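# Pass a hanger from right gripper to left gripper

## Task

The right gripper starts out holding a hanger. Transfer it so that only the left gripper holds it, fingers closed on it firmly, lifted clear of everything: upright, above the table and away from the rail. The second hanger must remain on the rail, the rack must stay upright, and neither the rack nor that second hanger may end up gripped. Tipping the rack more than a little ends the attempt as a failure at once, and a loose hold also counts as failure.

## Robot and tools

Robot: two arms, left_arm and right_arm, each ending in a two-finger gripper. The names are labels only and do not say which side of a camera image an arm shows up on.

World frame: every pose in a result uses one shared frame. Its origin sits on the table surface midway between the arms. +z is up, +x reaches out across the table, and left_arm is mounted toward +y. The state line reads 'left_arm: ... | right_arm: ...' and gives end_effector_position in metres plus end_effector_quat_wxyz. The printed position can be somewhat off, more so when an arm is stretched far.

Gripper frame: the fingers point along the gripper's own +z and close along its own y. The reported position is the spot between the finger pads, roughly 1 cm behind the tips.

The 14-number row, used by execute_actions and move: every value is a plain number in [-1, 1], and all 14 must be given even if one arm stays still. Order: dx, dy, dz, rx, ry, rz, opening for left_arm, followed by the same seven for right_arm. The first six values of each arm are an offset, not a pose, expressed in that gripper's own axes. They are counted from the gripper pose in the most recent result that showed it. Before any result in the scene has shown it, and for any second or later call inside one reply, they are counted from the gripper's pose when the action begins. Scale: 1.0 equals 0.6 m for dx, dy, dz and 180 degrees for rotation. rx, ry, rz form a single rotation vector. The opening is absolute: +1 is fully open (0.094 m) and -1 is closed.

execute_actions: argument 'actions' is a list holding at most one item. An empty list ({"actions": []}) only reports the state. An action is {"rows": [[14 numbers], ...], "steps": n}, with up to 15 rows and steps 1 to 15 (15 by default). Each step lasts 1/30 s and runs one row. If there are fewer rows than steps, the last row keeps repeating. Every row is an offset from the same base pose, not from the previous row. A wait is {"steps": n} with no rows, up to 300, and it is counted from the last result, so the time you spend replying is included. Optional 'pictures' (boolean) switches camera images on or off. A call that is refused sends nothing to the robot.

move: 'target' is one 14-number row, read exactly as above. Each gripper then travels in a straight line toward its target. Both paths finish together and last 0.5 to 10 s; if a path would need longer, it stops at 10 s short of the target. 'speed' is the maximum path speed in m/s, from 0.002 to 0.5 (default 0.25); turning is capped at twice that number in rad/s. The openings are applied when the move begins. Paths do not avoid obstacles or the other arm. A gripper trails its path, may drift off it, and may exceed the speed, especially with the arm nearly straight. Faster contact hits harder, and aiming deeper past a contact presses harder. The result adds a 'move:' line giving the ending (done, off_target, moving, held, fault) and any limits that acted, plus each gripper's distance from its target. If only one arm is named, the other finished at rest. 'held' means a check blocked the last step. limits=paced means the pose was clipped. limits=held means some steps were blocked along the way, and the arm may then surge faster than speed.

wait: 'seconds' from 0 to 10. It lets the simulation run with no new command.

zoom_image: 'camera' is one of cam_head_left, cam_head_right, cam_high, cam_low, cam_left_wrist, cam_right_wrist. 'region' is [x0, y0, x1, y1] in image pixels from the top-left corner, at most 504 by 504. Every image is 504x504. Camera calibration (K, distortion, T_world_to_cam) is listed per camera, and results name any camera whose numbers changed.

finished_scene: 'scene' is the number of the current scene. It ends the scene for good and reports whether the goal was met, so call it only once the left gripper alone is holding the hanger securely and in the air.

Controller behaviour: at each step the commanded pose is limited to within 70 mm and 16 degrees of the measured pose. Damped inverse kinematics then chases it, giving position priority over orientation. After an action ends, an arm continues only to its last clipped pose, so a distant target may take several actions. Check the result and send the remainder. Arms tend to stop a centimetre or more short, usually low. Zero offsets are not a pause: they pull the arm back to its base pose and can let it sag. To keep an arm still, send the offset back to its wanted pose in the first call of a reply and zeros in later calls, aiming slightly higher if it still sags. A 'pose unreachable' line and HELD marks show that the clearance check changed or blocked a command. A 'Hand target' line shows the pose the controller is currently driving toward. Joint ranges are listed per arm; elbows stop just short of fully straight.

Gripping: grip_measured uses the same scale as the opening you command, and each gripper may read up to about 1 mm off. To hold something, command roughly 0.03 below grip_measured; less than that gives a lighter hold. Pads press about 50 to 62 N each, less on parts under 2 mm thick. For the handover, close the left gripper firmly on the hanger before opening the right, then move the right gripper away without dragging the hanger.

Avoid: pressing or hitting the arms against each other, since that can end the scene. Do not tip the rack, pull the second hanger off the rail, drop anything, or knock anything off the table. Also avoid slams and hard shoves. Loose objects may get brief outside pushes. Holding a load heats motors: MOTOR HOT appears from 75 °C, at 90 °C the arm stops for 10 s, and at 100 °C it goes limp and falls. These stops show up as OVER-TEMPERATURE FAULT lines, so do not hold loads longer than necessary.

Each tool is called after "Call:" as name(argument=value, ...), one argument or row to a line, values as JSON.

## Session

Call:
execute_actions(
  actions=[],
)

Scene clock: 0.00 s of 4000.00 s.
left_arm: end_effector_position=(+0.4251, +0.2596, +0.4067) grip_measured=+1.000 end_effector_quat_wxyz=(+0.707, +0.033, +0.706, -0.036) | right_arm: end_effector_position=(+0.2902, +0.0237, +0.4007) grip_measured=-0.853 end_effector_quat_wxyz=(+0.546, -0.129, +0.824, +0.081)
Joint positions: left_arm=[-0.011  1.047  1.044  0.004  0.003 -0.003  0.094] | right_arm=[ 1.195  1.888  2.23  -0.912  0.765  0.41   0.007]
Joint velocities: left_arm=[ 0.007 -0.007 -0.012 -0.022  0.022  0.066  0.   ] | right_arm=[-0.012  0.007 -0.017 -0.022  0.022 -0.007  0.   ]
Hand target (left_arm): +0.423, +0.260, +0.411; +0.709, +0.033, +0.704, -0.036
Hand target (right_arm): +0.290, +0.020, +0.410; +0.553, -0.121, +0.820, +0.087
camera_calibration (this result's frames):
cam_right_wrist: T_world_to_cam=[[0.297882, -0.941576, 0.157166, -0.135938], [-0.714921, -0.329146, -0.616887, 0.506335], [0.632577, 0.0713982, -0.7712, 0.238585], [0, 0, 0, 1]] pos_world=[0.25156, 0.0216277, 0.517714]

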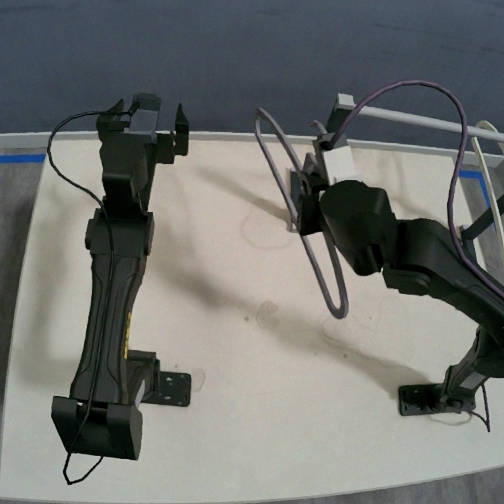

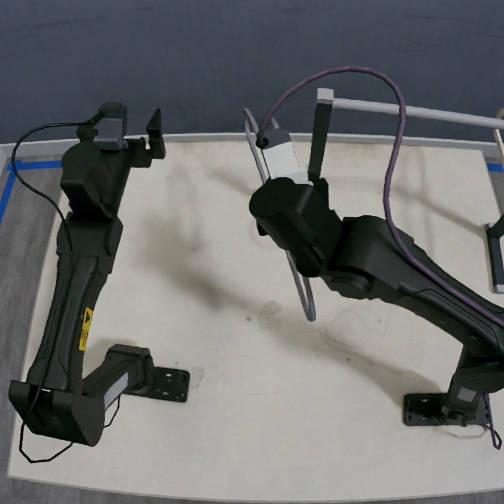

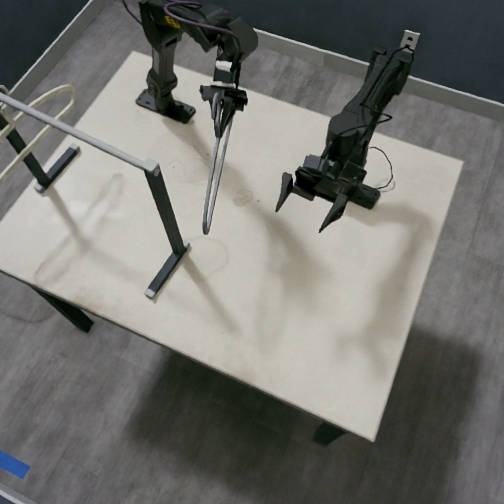

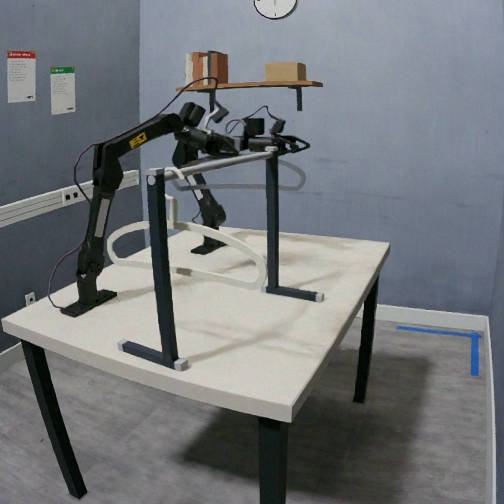

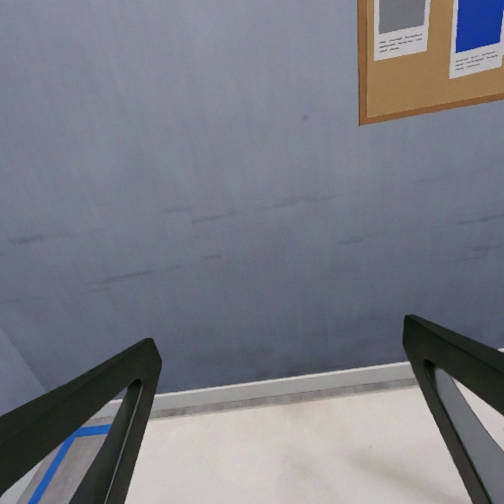

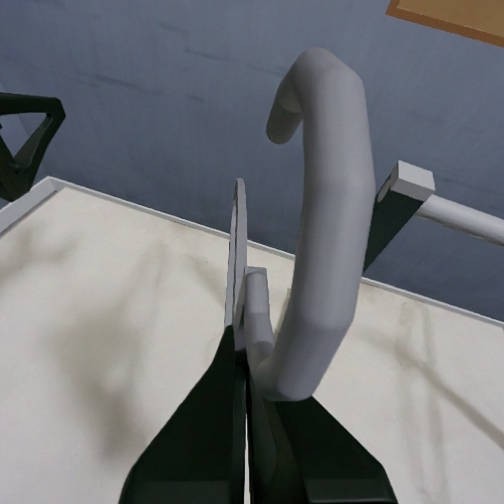

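Call:
move(
  target=[0.19,-0.313,-0.455,0.395,0.19,0.144,0.1, 0.311,-0.067,-0.138,-0.423,-0.003,-0.179,-0.9],
  speed=0.3,
)

Call:
zoom_image(
  camera="cam_high",
  region=[140, 50, 340, 200],
)

Scene clock: 10.50 s of 4000.00 s.
left_arm: end_effector_position=(+0.1362, +0.0985, +0.2911) grip_measured=+0.102 end_effector_quat_wxyz=(+0.333, +0.580, +0.692, -0.273) | right_arm: end_effector_position=(+0.1577, -0.0585, +0.2540) grip_measured=-0.863 end_effector_quat_wxyz=(-0.362, +0.638, -0.539, -0.414)
Joint positions: left_arm=[-0.672  0.791  1.172 -1.167  0.476  0.441  0.052] | right_arm=[ 0.669  1.273  1.038 -0.515 -0.956 -0.668  0.006]
Joint velocities: left_arm=[-0.002  0.002  0.007 -0.007 -0.037 -0.007 -0.001] | right_arm=[-0.012 -0.002 -0.022 -0.051 -0.022 -0.051 -0.001]
Hand target (left_arm): +0.136, +0.098, +0.293; +0.324, +0.580, +0.696, -0.273
Hand target (right_arm): +0.159, -0.058, +0.263; -0.368, +0.638, -0.527, -0.424
Off the commanded pose (left_arm): 0.002 m, 1 deg.
Off the commanded pose (right_arm): 0.008 m, 1 deg.
After step 90, 4.37 s passed at rest.
move: done
camera_calibration (this result's frames):
cam_left_wrist: T_world_to_cam=[[-0.974003, -0.129458, -0.185902, 0.204238], [-0.0362812, 0.899178, -0.436077, 0.0781486], [0.223613, -0.417995, -0.880498, 0.359117], [0, 0, 0, 1]] pos_world=[0.121461, 0.10628, 0.38825]
cam_right_wrist: T_world_to_cam=[[0.973822, 0.155738, 0.165578, -0.195401], [0.225319, -0.757565, -0.612639, 0.119568], [0.0300253, 0.633909, -0.772824, 0.343476], [0, 0, 0, 1]] pos_world=[0.153032, -0.0967207, 0.371052]

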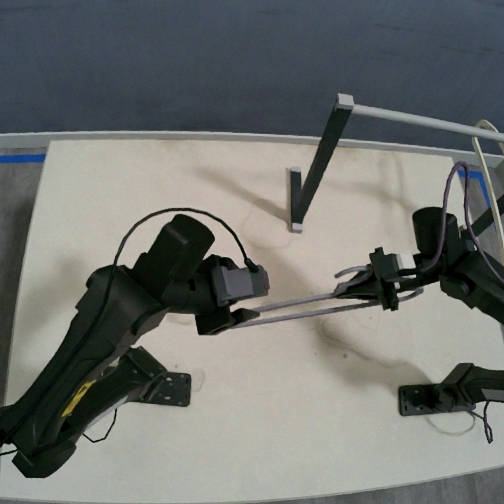

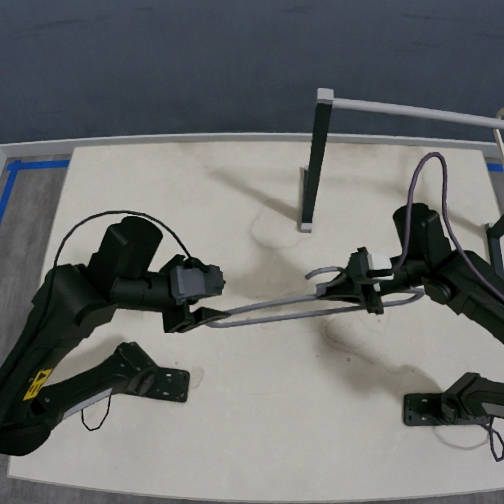

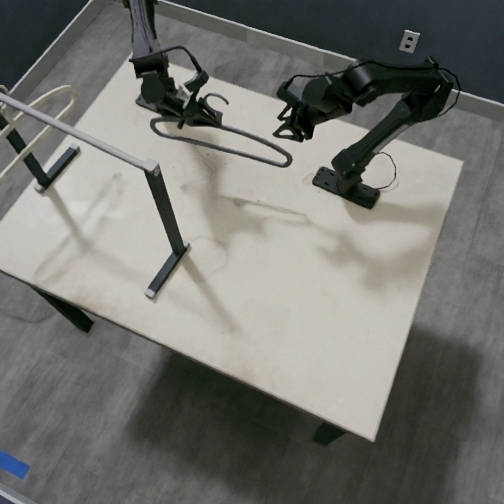

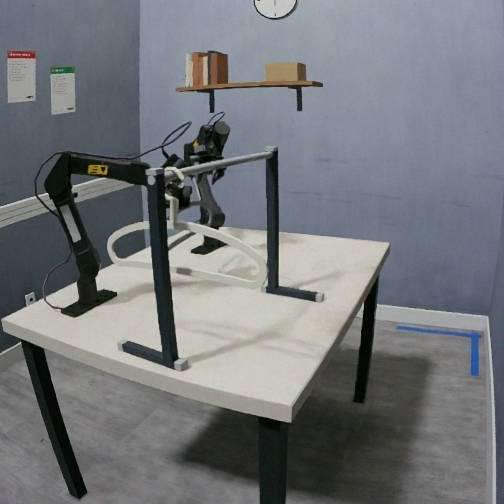

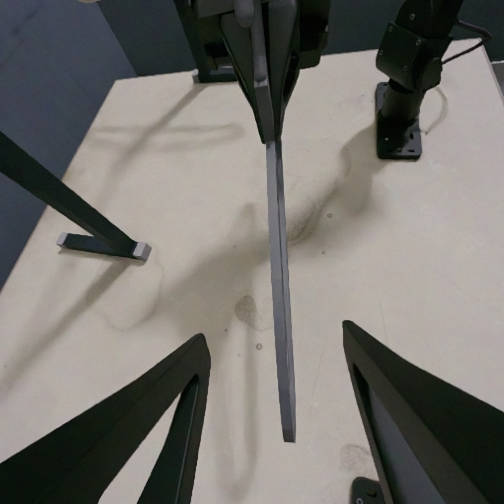

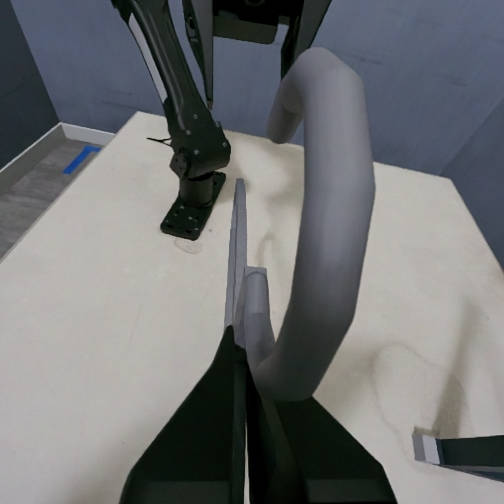

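Region (140, 50, 340, 200) of cam_high's 504x504 image, scaled by 2.520, with more detail than that image has; it fills the top 378 rows of this view, and the rest is white.

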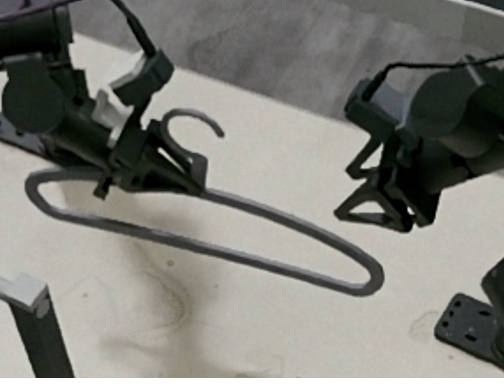

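Call:
move(
  target=[0.022,-0.005,0.164,0,0,0,-0.5, -0.013,0,-0.005,-0.004,-0.007,-0.004,-0.9],
  speed=0.15,
)

Call:
zoom_image(
  camera="cam_high",
  region=[200, 80, 320, 180],
)

Call:
zoom_image(
  camera="cam_head_right",
  region=[210, 250, 350, 350],
)

Scene clock: 15.70 s of 4000.00 s.
left_arm: end_effector_position=(+0.1455, +0.0339, +0.2246) grip_measured=-0.498 end_effector_quat_wxyz=(+0.338, +0.579, +0.689, -0.276) | right_arm: end_effector_position=(+0.1567, -0.0611, +0.2498) grip_measured=-0.863 end_effector_quat_wxyz=(-0.353, +0.637, -0.547, -0.413)
Joint positions: left_arm=[-0.952  0.853  0.865 -0.711  0.272  0.237  0.024] | right_arm=[ 0.667  1.273  1.038 -0.543 -0.95  -0.675  0.006]
Joint velocities: left_arm=[-0.017 -0.002 -0.002  0.007 -0.022  0.066 -0.   ] | right_arm=[-0.007  0.002 -0.002 -0.022 -0.066  0.007 -0.   ]
Hand target (left_arm): +0.146, +0.032, +0.219; +0.332, +0.580, +0.692, -0.273
Hand target (right_arm): +0.157, -0.059, +0.262; -0.367, +0.639, -0.528, -0.422
Off the commanded pose (left_arm): 0.006 m, 1 deg.
Off the commanded pose (right_arm): 0.013 m, 3 deg.
After step 90, 0.87 s passed at rest.
move: off_target (right_arm)
camera_calibration (this result's frames):
cam_left_wrist: T_world_to_cam=[[-0.973211, -0.129213, -0.190167, 0.193369], [-0.0314869, 0.894243, -0.446474, 0.109397], [0.227746, -0.428525, -0.874356, 0.269837], [0, 0, 0, 1]] pos_world=[0.130179, 0.0427908, 0.321549]
cam_right_wrist: T_world_to_cam=[[0.976721, 0.154514, 0.148797, -0.189626], [0.213413, -0.770053, -0.601227, 0.113553], [0.0216833, 0.618987, -0.785102, 0.345408], [0, 0, 0, 1]] pos_world=[0.153489, -0.0970615, 0.367667]

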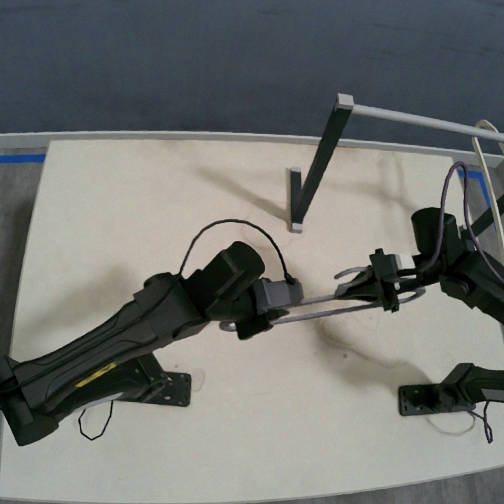

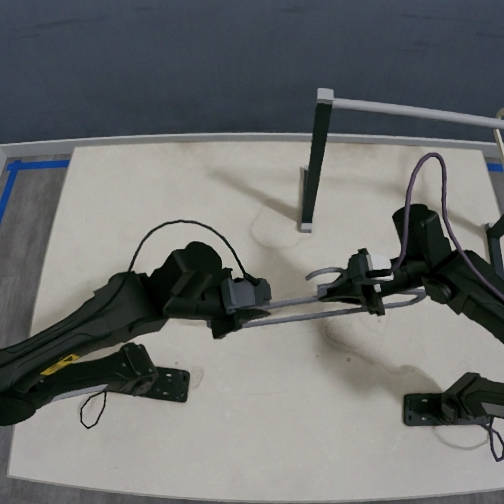

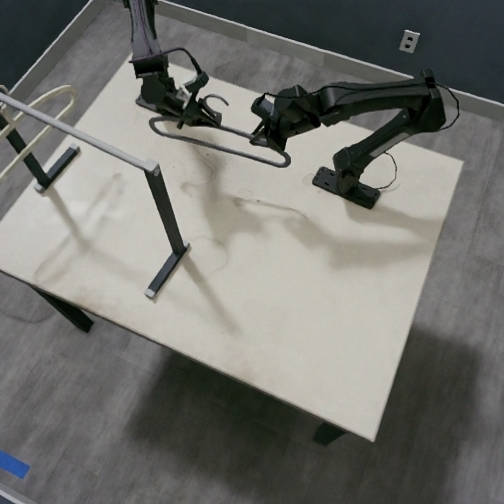

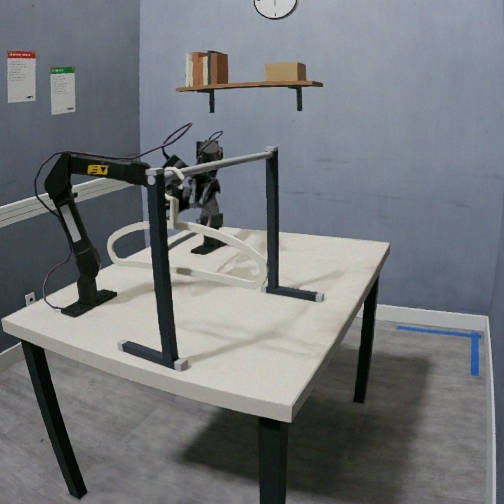

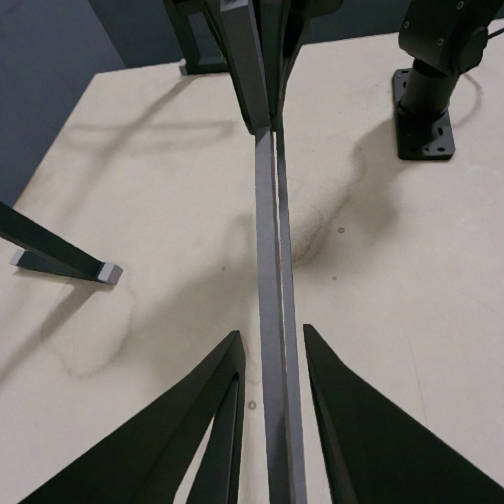

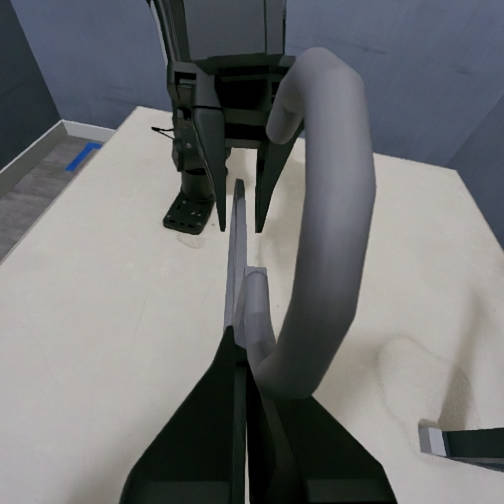

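Region (200, 80, 320, 180) of cam_high's 504x504 image, scaled by 4.200, with more detail than that image has.

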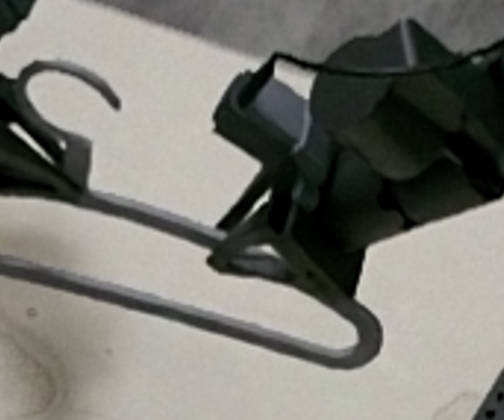

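Region (210, 250, 350, 350) of cam_head_right's 504x504 image, scaled by 3.600, with more detail than that image has; it fills the top 360 rows of this view, and the rest is white.

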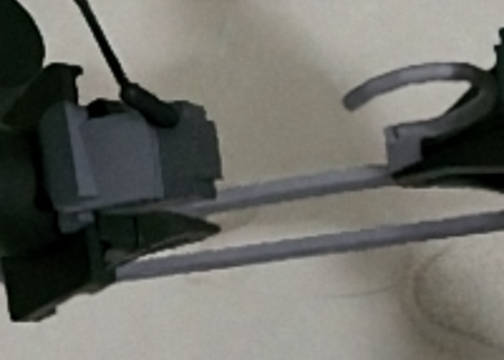

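About 6 mm deeper.

Call:
execute_actions(
  actions=[
    {"rows":[[0.009,0,0.018,0,0.005,0,-0.72,-0.018,0,-0.005,-0.004,-0.01,-0.006,-0.9]],"steps":15},
  ],
)

Call:
zoom_image(
  camera="cam_high",
  region=[200, 80, 320, 180],
)

Scene clock: 18.77 s of 4000.00 s.
left_arm: end_effector_position=(+0.1459, +0.0318, +0.2225) grip_measured=-0.718 end_effector_quat_wxyz=(+0.341, +0.580, +0.686, -0.275) | right_arm: end_effector_position=(+0.1567, -0.0610, +0.2501) grip_measured=-0.863 end_effector_quat_wxyz=(-0.354, +0.637, -0.546, -0.413)
Joint positions: left_arm=[-0.959  0.853  0.851 -0.689  0.265  0.237  0.013] | right_arm=[ 0.667  1.273  1.038 -0.542 -0.951 -0.675  0.006]
Joint velocities: left_arm=[ 0.002  0.002 -0.002 -0.007  0.007  0.066 -0.   ] | right_arm=[ 0.007 -0.017 -0.007  0.037 -0.066 -0.007  0.   ]
Hand target (left_arm): +0.146, +0.029, +0.214; +0.332, +0.582, +0.691, -0.271
Hand target (right_arm): +0.156, -0.060, +0.261; -0.362, +0.638, -0.532, -0.423
Off the commanded pose (left_arm): 0.009 m, 1 deg.
Off the commanded pose (right_arm): 0.011 m, 2 deg.
Steps of this call (steps 1 to 77: nothing new was sent; steps 78 to 92: all 15 steps of this action). Readings (end_effector_position):
78: left_arm (+0.1458, +0.0334, +0.2246) | right_arm (+0.1567, -0.0610, +0.2501)
79: left_arm (+0.1457, +0.0329, +0.2243) | right_arm (+0.1567, -0.0610, +0.2501)
81: left_arm (+0.1452, +0.0325, +0.2226) | right_arm (+0.1567, -0.0610, +0.2501)
85: left_arm (+0.1454, +0.0324, +0.2217) | right_arm (+0.1567, -0.0610, +0.2501)
92: the state above
camera_calibration (this result's frames):
cam_left_wrist: T_world_to_cam=[[-0.971923, -0.128807, -0.196914, 0.194393], [-0.0268805, 0.892163, -0.450913, 0.110743], [0.23376, -0.432959, -0.870576, 0.265449], [0, 0, 0, 1]] pos_world=[0.12986, 0.0411671, 0.319307]
cam_right_wrist: T_world_to_cam=[[0.976546, 0.15488, 0.149568, -0.18982], [0.214201, -0.769272, -0.601945, 0.113864], [0.0218293, 0.619865, -0.784405, 0.345374], [0, 0, 0, 1]] pos_world=[0.153439, -0.0970933, 0.367845]

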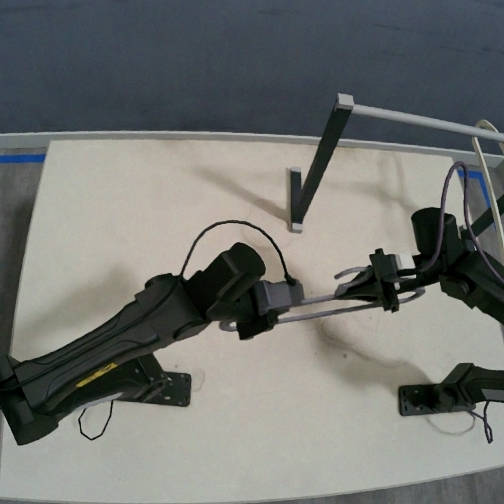

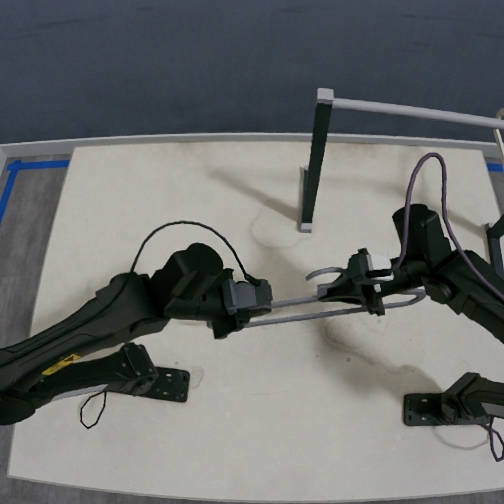

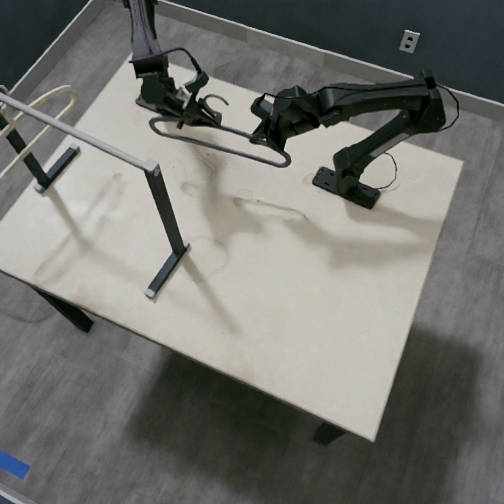

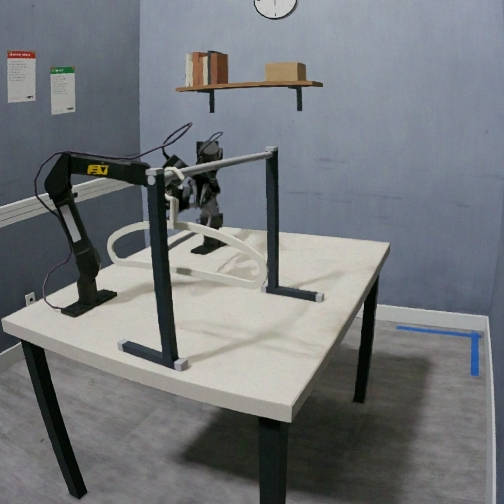

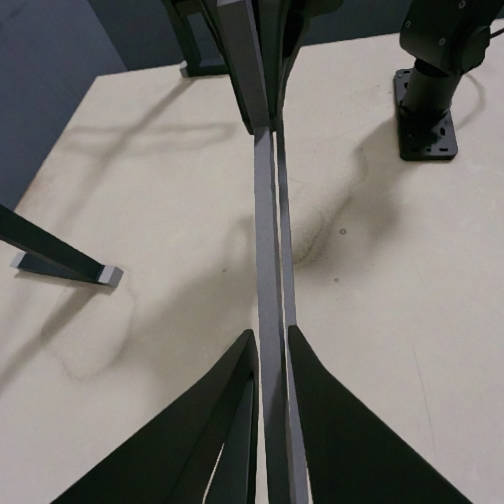

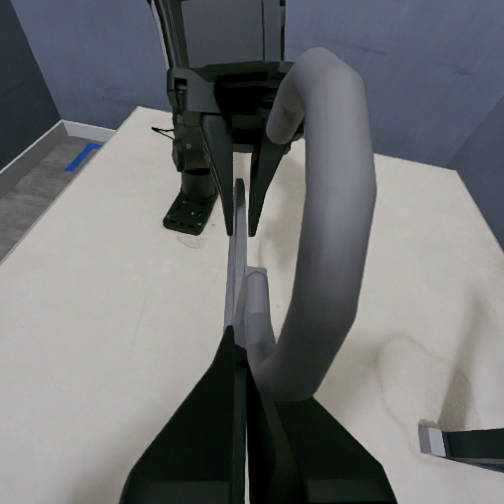

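Region (200, 80, 320, 180) of cam_high's 504x504 image, scaled by 4.200, with more detail than that image has.

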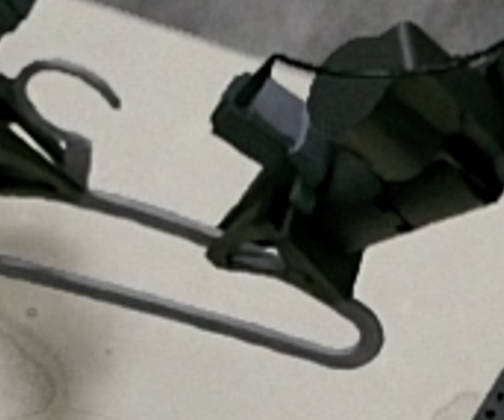

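A little lower, then close.

Call:
execute_actions(
  actions=[
    {"rows":[[0.017,0,0.012,0,0.01,0,-0.72,-0.018,0,-0.005,-0.004,-0.01,-0.006,-0.9]],"steps":12},
  ],
  pictures=false,
)

Call:
execute_actions(
  actions=[
    {"rows":[[0,0,0,0,0,0,-0.93,-0.018,0,-0.005,-0.004,-0.01,-0.006,-0.9]],"steps":12},
  ],
)

Call:
zoom_image(
  camera="cam_high",
  region=[200, 80, 320, 180],
)

Scene clock: 21.60 s of 4000.00 s.
left_arm: end_effector_position=(+0.1466, +0.0319, +0.2225) grip_measured=-0.718 end_effector_quat_wxyz=(+0.343, +0.580, +0.687, -0.274) | right_arm: end_effector_position=(+0.1567, -0.0610, +0.2501) grip_measured=-0.863 end_effector_quat_wxyz=(-0.354, +0.637, -0.546, -0.413)
Joint positions: left_arm=[-0.959  0.853  0.851 -0.688  0.262  0.237  0.013] | right_arm=[ 0.667  1.273  1.038 -0.542 -0.951 -0.675  0.006]
Joint velocities: left_arm=[ 0.002 -0.012 -0.007  0.007  0.007  0.007 -0.   ] | right_arm=[-0.002 -0.002  0.002 -0.066  0.037 -0.051  0.   ]
Hand target (left_arm): +0.146, +0.033, +0.210; +0.331, +0.584, +0.692, -0.266
Hand target (right_arm): +0.156, -0.060, +0.261; -0.363, +0.638, -0.532, -0.423
Off the commanded pose (left_arm): 0.013 m, 2 deg.
Off the commanded pose (right_arm): 0.011 m, 2 deg.
Steps of this call (steps 1 to 73: nothing new was sent; steps 74 to 85: all 12 steps of this action). Readings (end_effector_position):
74: left_arm (+0.1461, +0.0318, +0.2226) | right_arm (+0.1567, -0.0610, +0.2501)
75: left_arm (+0.1462, +0.0318, +0.2226) | right_arm (+0.1567, -0.0610, +0.2501)
77: left_arm (+0.1463, +0.0318, +0.2226) | right_arm (+0.1567, -0.0610, +0.2501)
81: left_arm (+0.1465, +0.0319, +0.2225) | right_arm (+0.1567, -0.0610, +0.2501)
85: the state above

Scene clock: 22.00 s of 4000.00 s.
left_arm: end_effector_position=(+0.1436, +0.0312, +0.2226) grip_measured=-0.892 end_effector_quat_wxyz=(+0.340, +0.585, +0.682, -0.278) | right_arm: end_effector_position=(+0.1575, -0.0610, +0.2503) grip_measured=-0.863 end_effector_quat_wxyz=(-0.357, +0.639, -0.544, -0.411)
Joint positions: left_arm=[-0.961  0.853  0.851 -0.69   0.274  0.243  0.005] | right_arm=[ 0.666  1.273  1.038 -0.539 -0.949 -0.682  0.006]
Joint velocities: left_arm=[-0.002 -0.002 -0.007 -0.051  0.051 -0.022 -0.   ] | right_arm=[-0.002 -0.002  0.012 -0.066 -0.037 -0.081 -0.   ]
Hand target (left_arm): +0.147, +0.032, +0.223; +0.342, +0.580, +0.687, -0.274
Hand target (right_arm): +0.157, -0.060, +0.261; -0.363, +0.638, -0.532, -0.423
Off the commanded pose (left_arm): 0.003 m, 1 deg.
Off the commanded pose (right_arm): 0.011 m, 2 deg.
Steps of this call (steps 1 to 12: all 12 steps of this action). Readings (end_effector_position):
1: left_arm (+0.1464, +0.0319, +0.2226) | right_arm (+0.1568, -0.0610, +0.2500)
2: left_arm (+0.1439, +0.0313, +0.2226) | right_arm (+0.1575, -0.0609, +0.2503)
4: left_arm (+0.1436, +0.0312, +0.2226) | right_arm (+0.1575, -0.0610, +0.2503)
8: left_arm (+0.1436, +0.0312, +0.2226) | right_arm (+0.1575, -0.0610, +0.2503)
12: the state above
camera_calibration (this result's frames):
cam_left_wrist: T_world_to_cam=[[-0.97364, -0.115934, -0.196432, 0.191871], [-0.0150857, 0.892039, -0.451707, 0.109724], [0.227593, -0.436836, -0.870273, 0.266704], [0, 0, 0, 1]] pos_world=[0.127768, 0.0408723, 0.319358]
cam_right_wrist: T_world_to_cam=[[0.975043, 0.155374, 0.158587, -0.19259], [0.220197, -0.768008, -0.601396, 0.11287], [0.0283551, 0.621307, -0.783054, 0.344225], [0, 0, 0, 1]] pos_world=[0.153169, -0.0972606, 0.367969]

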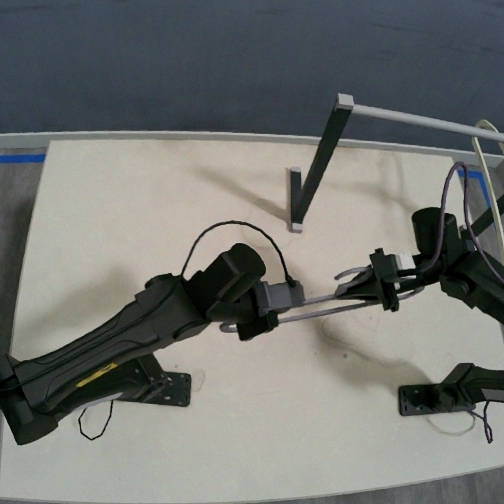

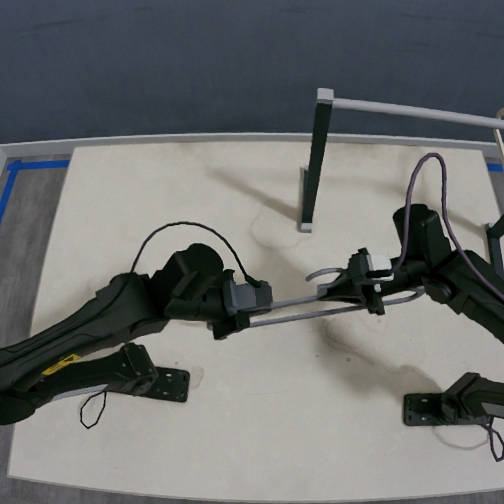

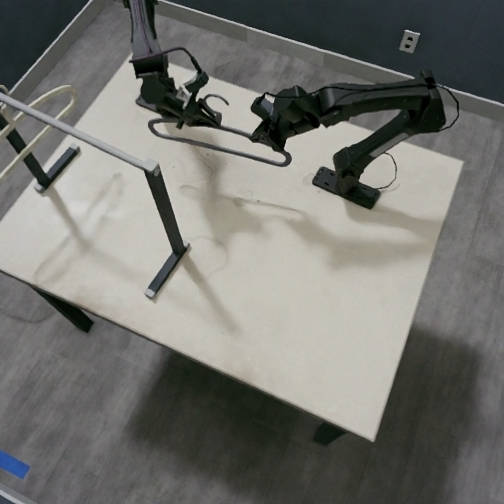

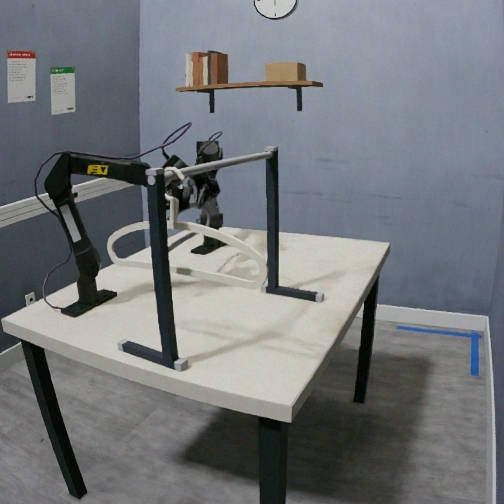

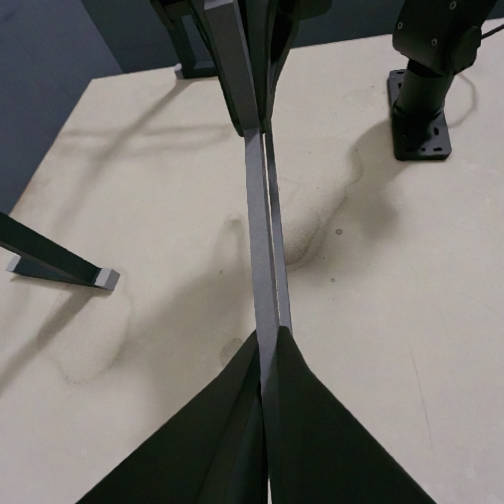

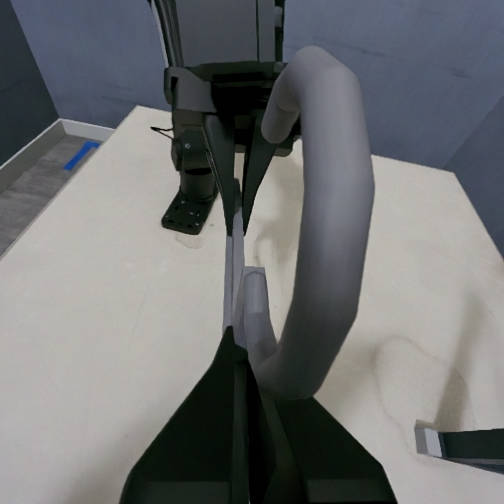

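Region (200, 80, 320, 180) of cam_high's 504x504 image, scaled by 4.200, with more detail than that image has.

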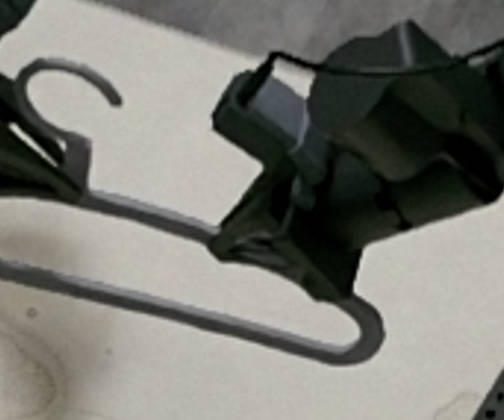

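Call:
execute_actions(
  actions=[
    {"rows":[[0,0,0,0,0,0,-0.93,-0.015,0,-0.005,0,-0.008,0,-0.2]],"steps":10},
  ],
  pictures=false,
)

Call:
move(
  target=[0.07,0,-0.093,0,0,0,-0.93, -0.04,0,-0.075,0,0,0,0],
  speed=0.15,
)

Scene clock: 25.13 s of 4000.00 s.
left_arm: end_effector_position=(+0.1437, +0.0320, +0.2216) grip_measured=-0.892 end_effector_quat_wxyz=(+0.338, +0.585, +0.683, -0.276) | right_arm: end_effector_position=(+0.1581, -0.0605, +0.2511) grip_measured=-0.202 end_effector_quat_wxyz=(-0.356, +0.635, -0.547, -0.413)
Joint positions: left_arm=[-0.961  0.853  0.851 -0.695  0.272  0.244  0.005] | right_arm=[ 0.666  1.273  1.038 -0.532 -0.949 -0.667  0.037]
Joint velocities: left_arm=[ 0.017  0.002  0.002 -0.066  0.007  0.095  0.   ] | right_arm=[ 0.022  0.007 -0.007 -0.007 -0.007  0.022 -0.   ]
Hand target (left_arm): +0.144, +0.031, +0.223; +0.340, +0.585, +0.682, -0.278
Hand target (right_arm): +0.157, -0.060, +0.260; -0.363, +0.634, -0.539, -0.419
Off the commanded pose (left_arm): 0.001 m, 0 deg.
Off the commanded pose (right_arm): 0.009 m, 1 deg.
Steps of this call (steps 1 to 84: nothing new was sent; steps 85 to 94: all 10 steps of this action). Readings (end_effector_position):
85: left_arm (+0.1435, +0.0312, +0.2225) | right_arm (+0.1575, -0.0610, +0.2503)
86: left_arm (+0.1439, +0.0315, +0.2223) | right_arm (+0.1576, -0.0608, +0.2505)
88: left_arm (+0.1438, +0.0318, +0.2218) | right_arm (+0.1579, -0.0607, +0.2508)
92: left_arm (+0.1437, +0.0320, +0.2216) | right_arm (+0.1581, -0.0605, +0.2511)
94: the state above

Scene clock: 26.53 s of 4000.00 s.
left_arm: end_effector_position=(+0.1370, +0.1009, +0.2153) grip_measured=-0.892 end_effector_quat_wxyz=(+0.327, +0.583, +0.695, -0.264) | right_arm: end_effector_position=(+0.1633, -0.0892, +0.2774) grip_measured=-0.002 end_effector_quat_wxyz=(-0.346, +0.634, -0.558, -0.409)
Joint positions: left_arm=[-0.672  0.653  0.83  -0.983  0.462  0.453  0.005] | right_arm=[ 0.56   1.273  1.186 -0.828 -1.002 -0.812  0.047]
Joint velocities: left_arm=[ 0.007  0.002 -0.002 -0.051  0.037 -0.007  0.   ] | right_arm=[-0.012  0.017  0.017  0.007  0.081 -0.022  0.   ]
Hand target (left_arm): +0.132, +0.101, +0.223; +0.339, +0.585, +0.684, -0.276
Hand target (right_arm): +0.162, -0.091, +0.292; -0.358, +0.634, -0.547, -0.413
Off the commanded pose (left_arm): 0.009 m, 2 deg.
Off the commanded pose (right_arm): 0.014 m, 2 deg.
move: off_target (right_arm)
camera_calibration (this result's frames):
cam_left_wrist: T_world_to_cam=[[-0.973259, -0.127357, -0.191171, 0.192008], [-0.0370942, 0.908446, -0.416353, 0.0379281], [0.226694, -0.398128, -0.888878, 0.29262], [0, 0, 0, 1]] pos_world=[0.121946, 0.106498, 0.312601]
cam_right_wrist: T_world_to_cam=[[0.980648, 0.143936, 0.132708, -0.192956], [0.194763, -0.786156, -0.586538, 0.10462], [0.0199053, 0.601034, -0.798976, 0.386869], [0, 0, 0, 1]] pos_world=[0.161145, -0.1225, 0.396069]

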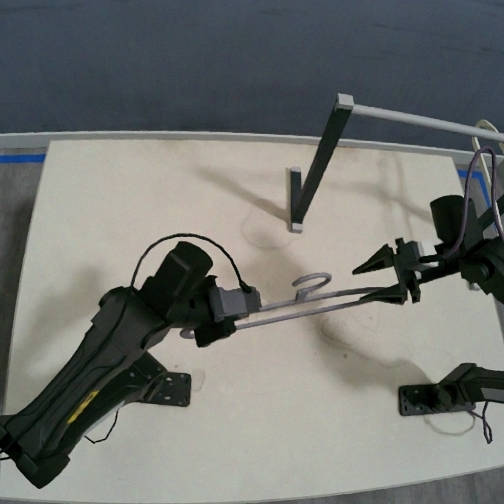

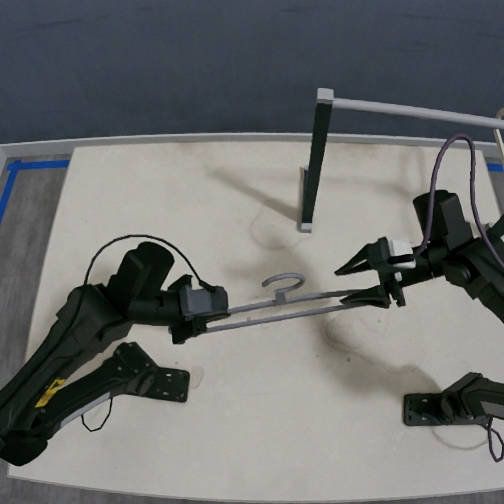

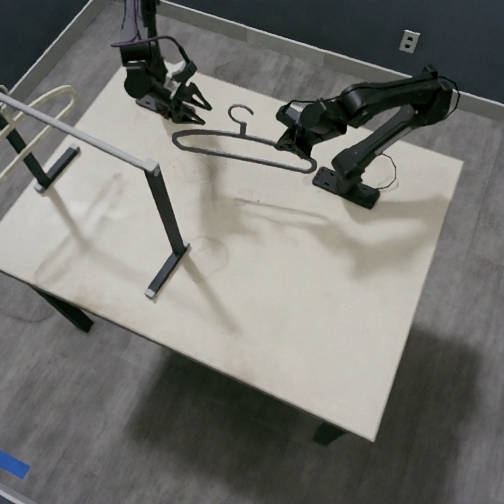

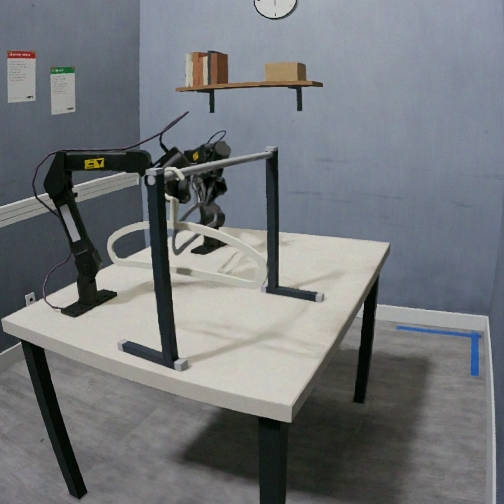

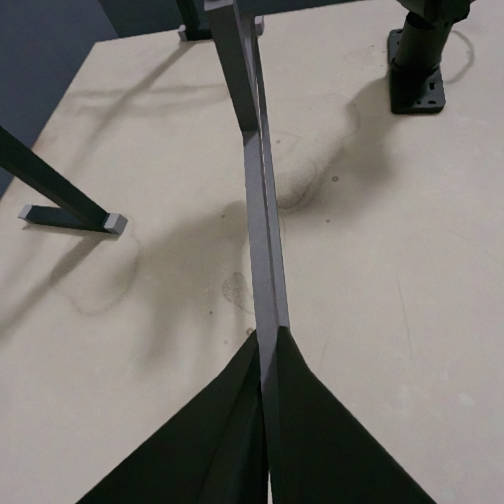

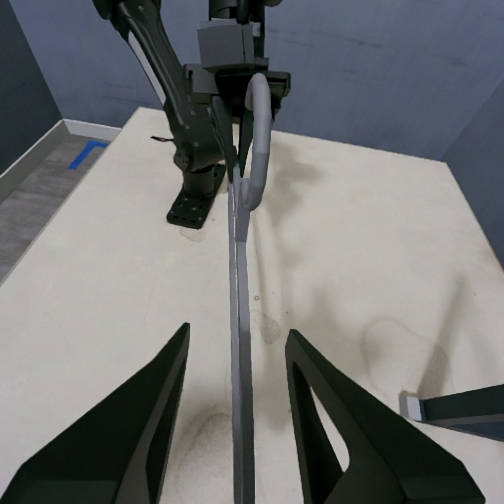

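Call:
move(
  target=[0.106,0.204,-0.237,-0.279,-0.004,-0.229,-0.93, -0.045,0.12,-0.02,0.05,0,0.025,0],
  speed=0.25,
)

Scene clock: 32.37 s of 4000.00 s.
left_arm: end_effector_position=(+0.2202, +0.2678, +0.2468) grip_measured=-0.890 end_effector_quat_wxyz=(+0.416, +0.120, +0.900, -0.056) | right_arm: end_effector_position=(+0.0967, -0.0953, +0.3051) grip_measured=-0.002 end_effector_quat_wxyz=(-0.369, +0.585, -0.618, -0.374)
Joint positions: left_arm=[ 0.248  0.546  0.965 -1.171  0.324  0.289  0.005] | right_arm=[ 0.828  0.94   1.08  -0.747 -0.666 -0.372  0.047]
Joint velocities: left_arm=[ 0.002 -0.002 -0.002  0.022  0.022 -0.007  0.   ] | right_arm=[ 0.007 -0.022  0.012 -0.022  0.066  0.022 -0.001]
Hand target (left_arm): +0.229, +0.270, +0.261; +0.434, +0.117, +0.892, -0.050
Hand target (right_arm): +0.092, -0.097, +0.308; -0.375, +0.586, -0.613, -0.375
Off the commanded pose (left_arm): 0.017 m, 2 deg.
Off the commanded pose (right_arm): 0.006 m, 1 deg.
After step 90, 0.03 s passed at rest.
move: off_target (left_arm)
camera_calibration (this result's frames):
cam_left_wrist: T_world_to_cam=[[-0.306835, -0.935155, -0.177024, 0.366348], [-0.837747, 0.353637, -0.416078, 0.227399], [0.451699, 0.0206336, -0.891932, 0.20724], [0, 0, 0, 1]] pos_world=[0.209301, 0.257899, 0.344312]
cam_right_wrist: T_world_to_cam=[[0.992502, -0.0256315, 0.11951, -0.143738], [0.047141, -0.821845, -0.567757, 0.134199], [0.112771, 0.569134, -0.814475, 0.406637], [0, 0, 0, 1]] pos_world=[0.0904767, -0.124824, 0.424566]

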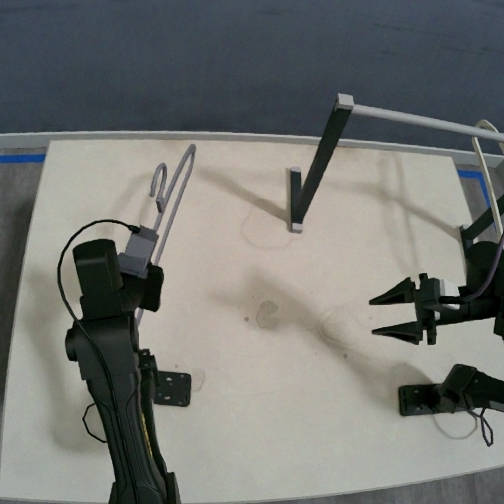

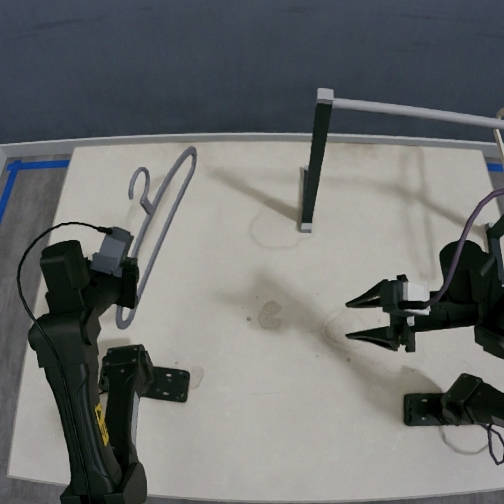

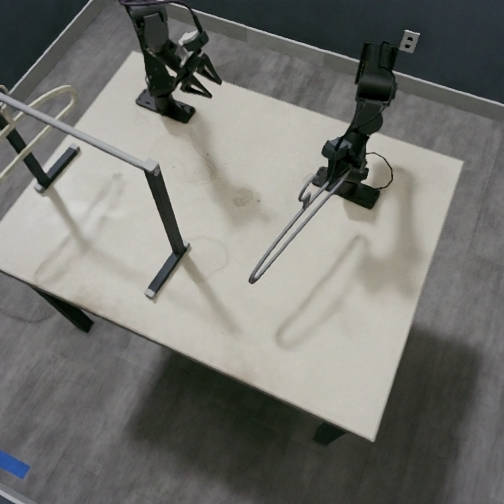

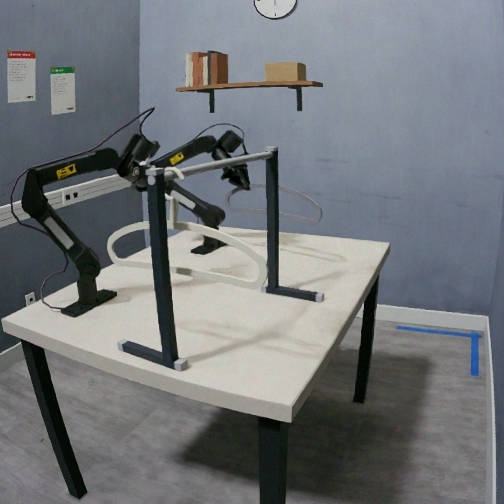

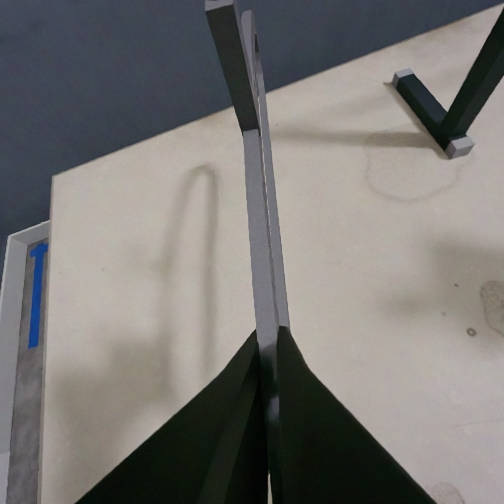

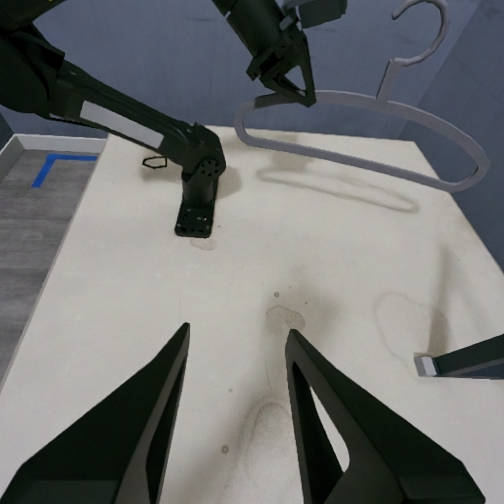

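Call:
finished_scene(
  scene=2,
)

The scene is finished: the task was done.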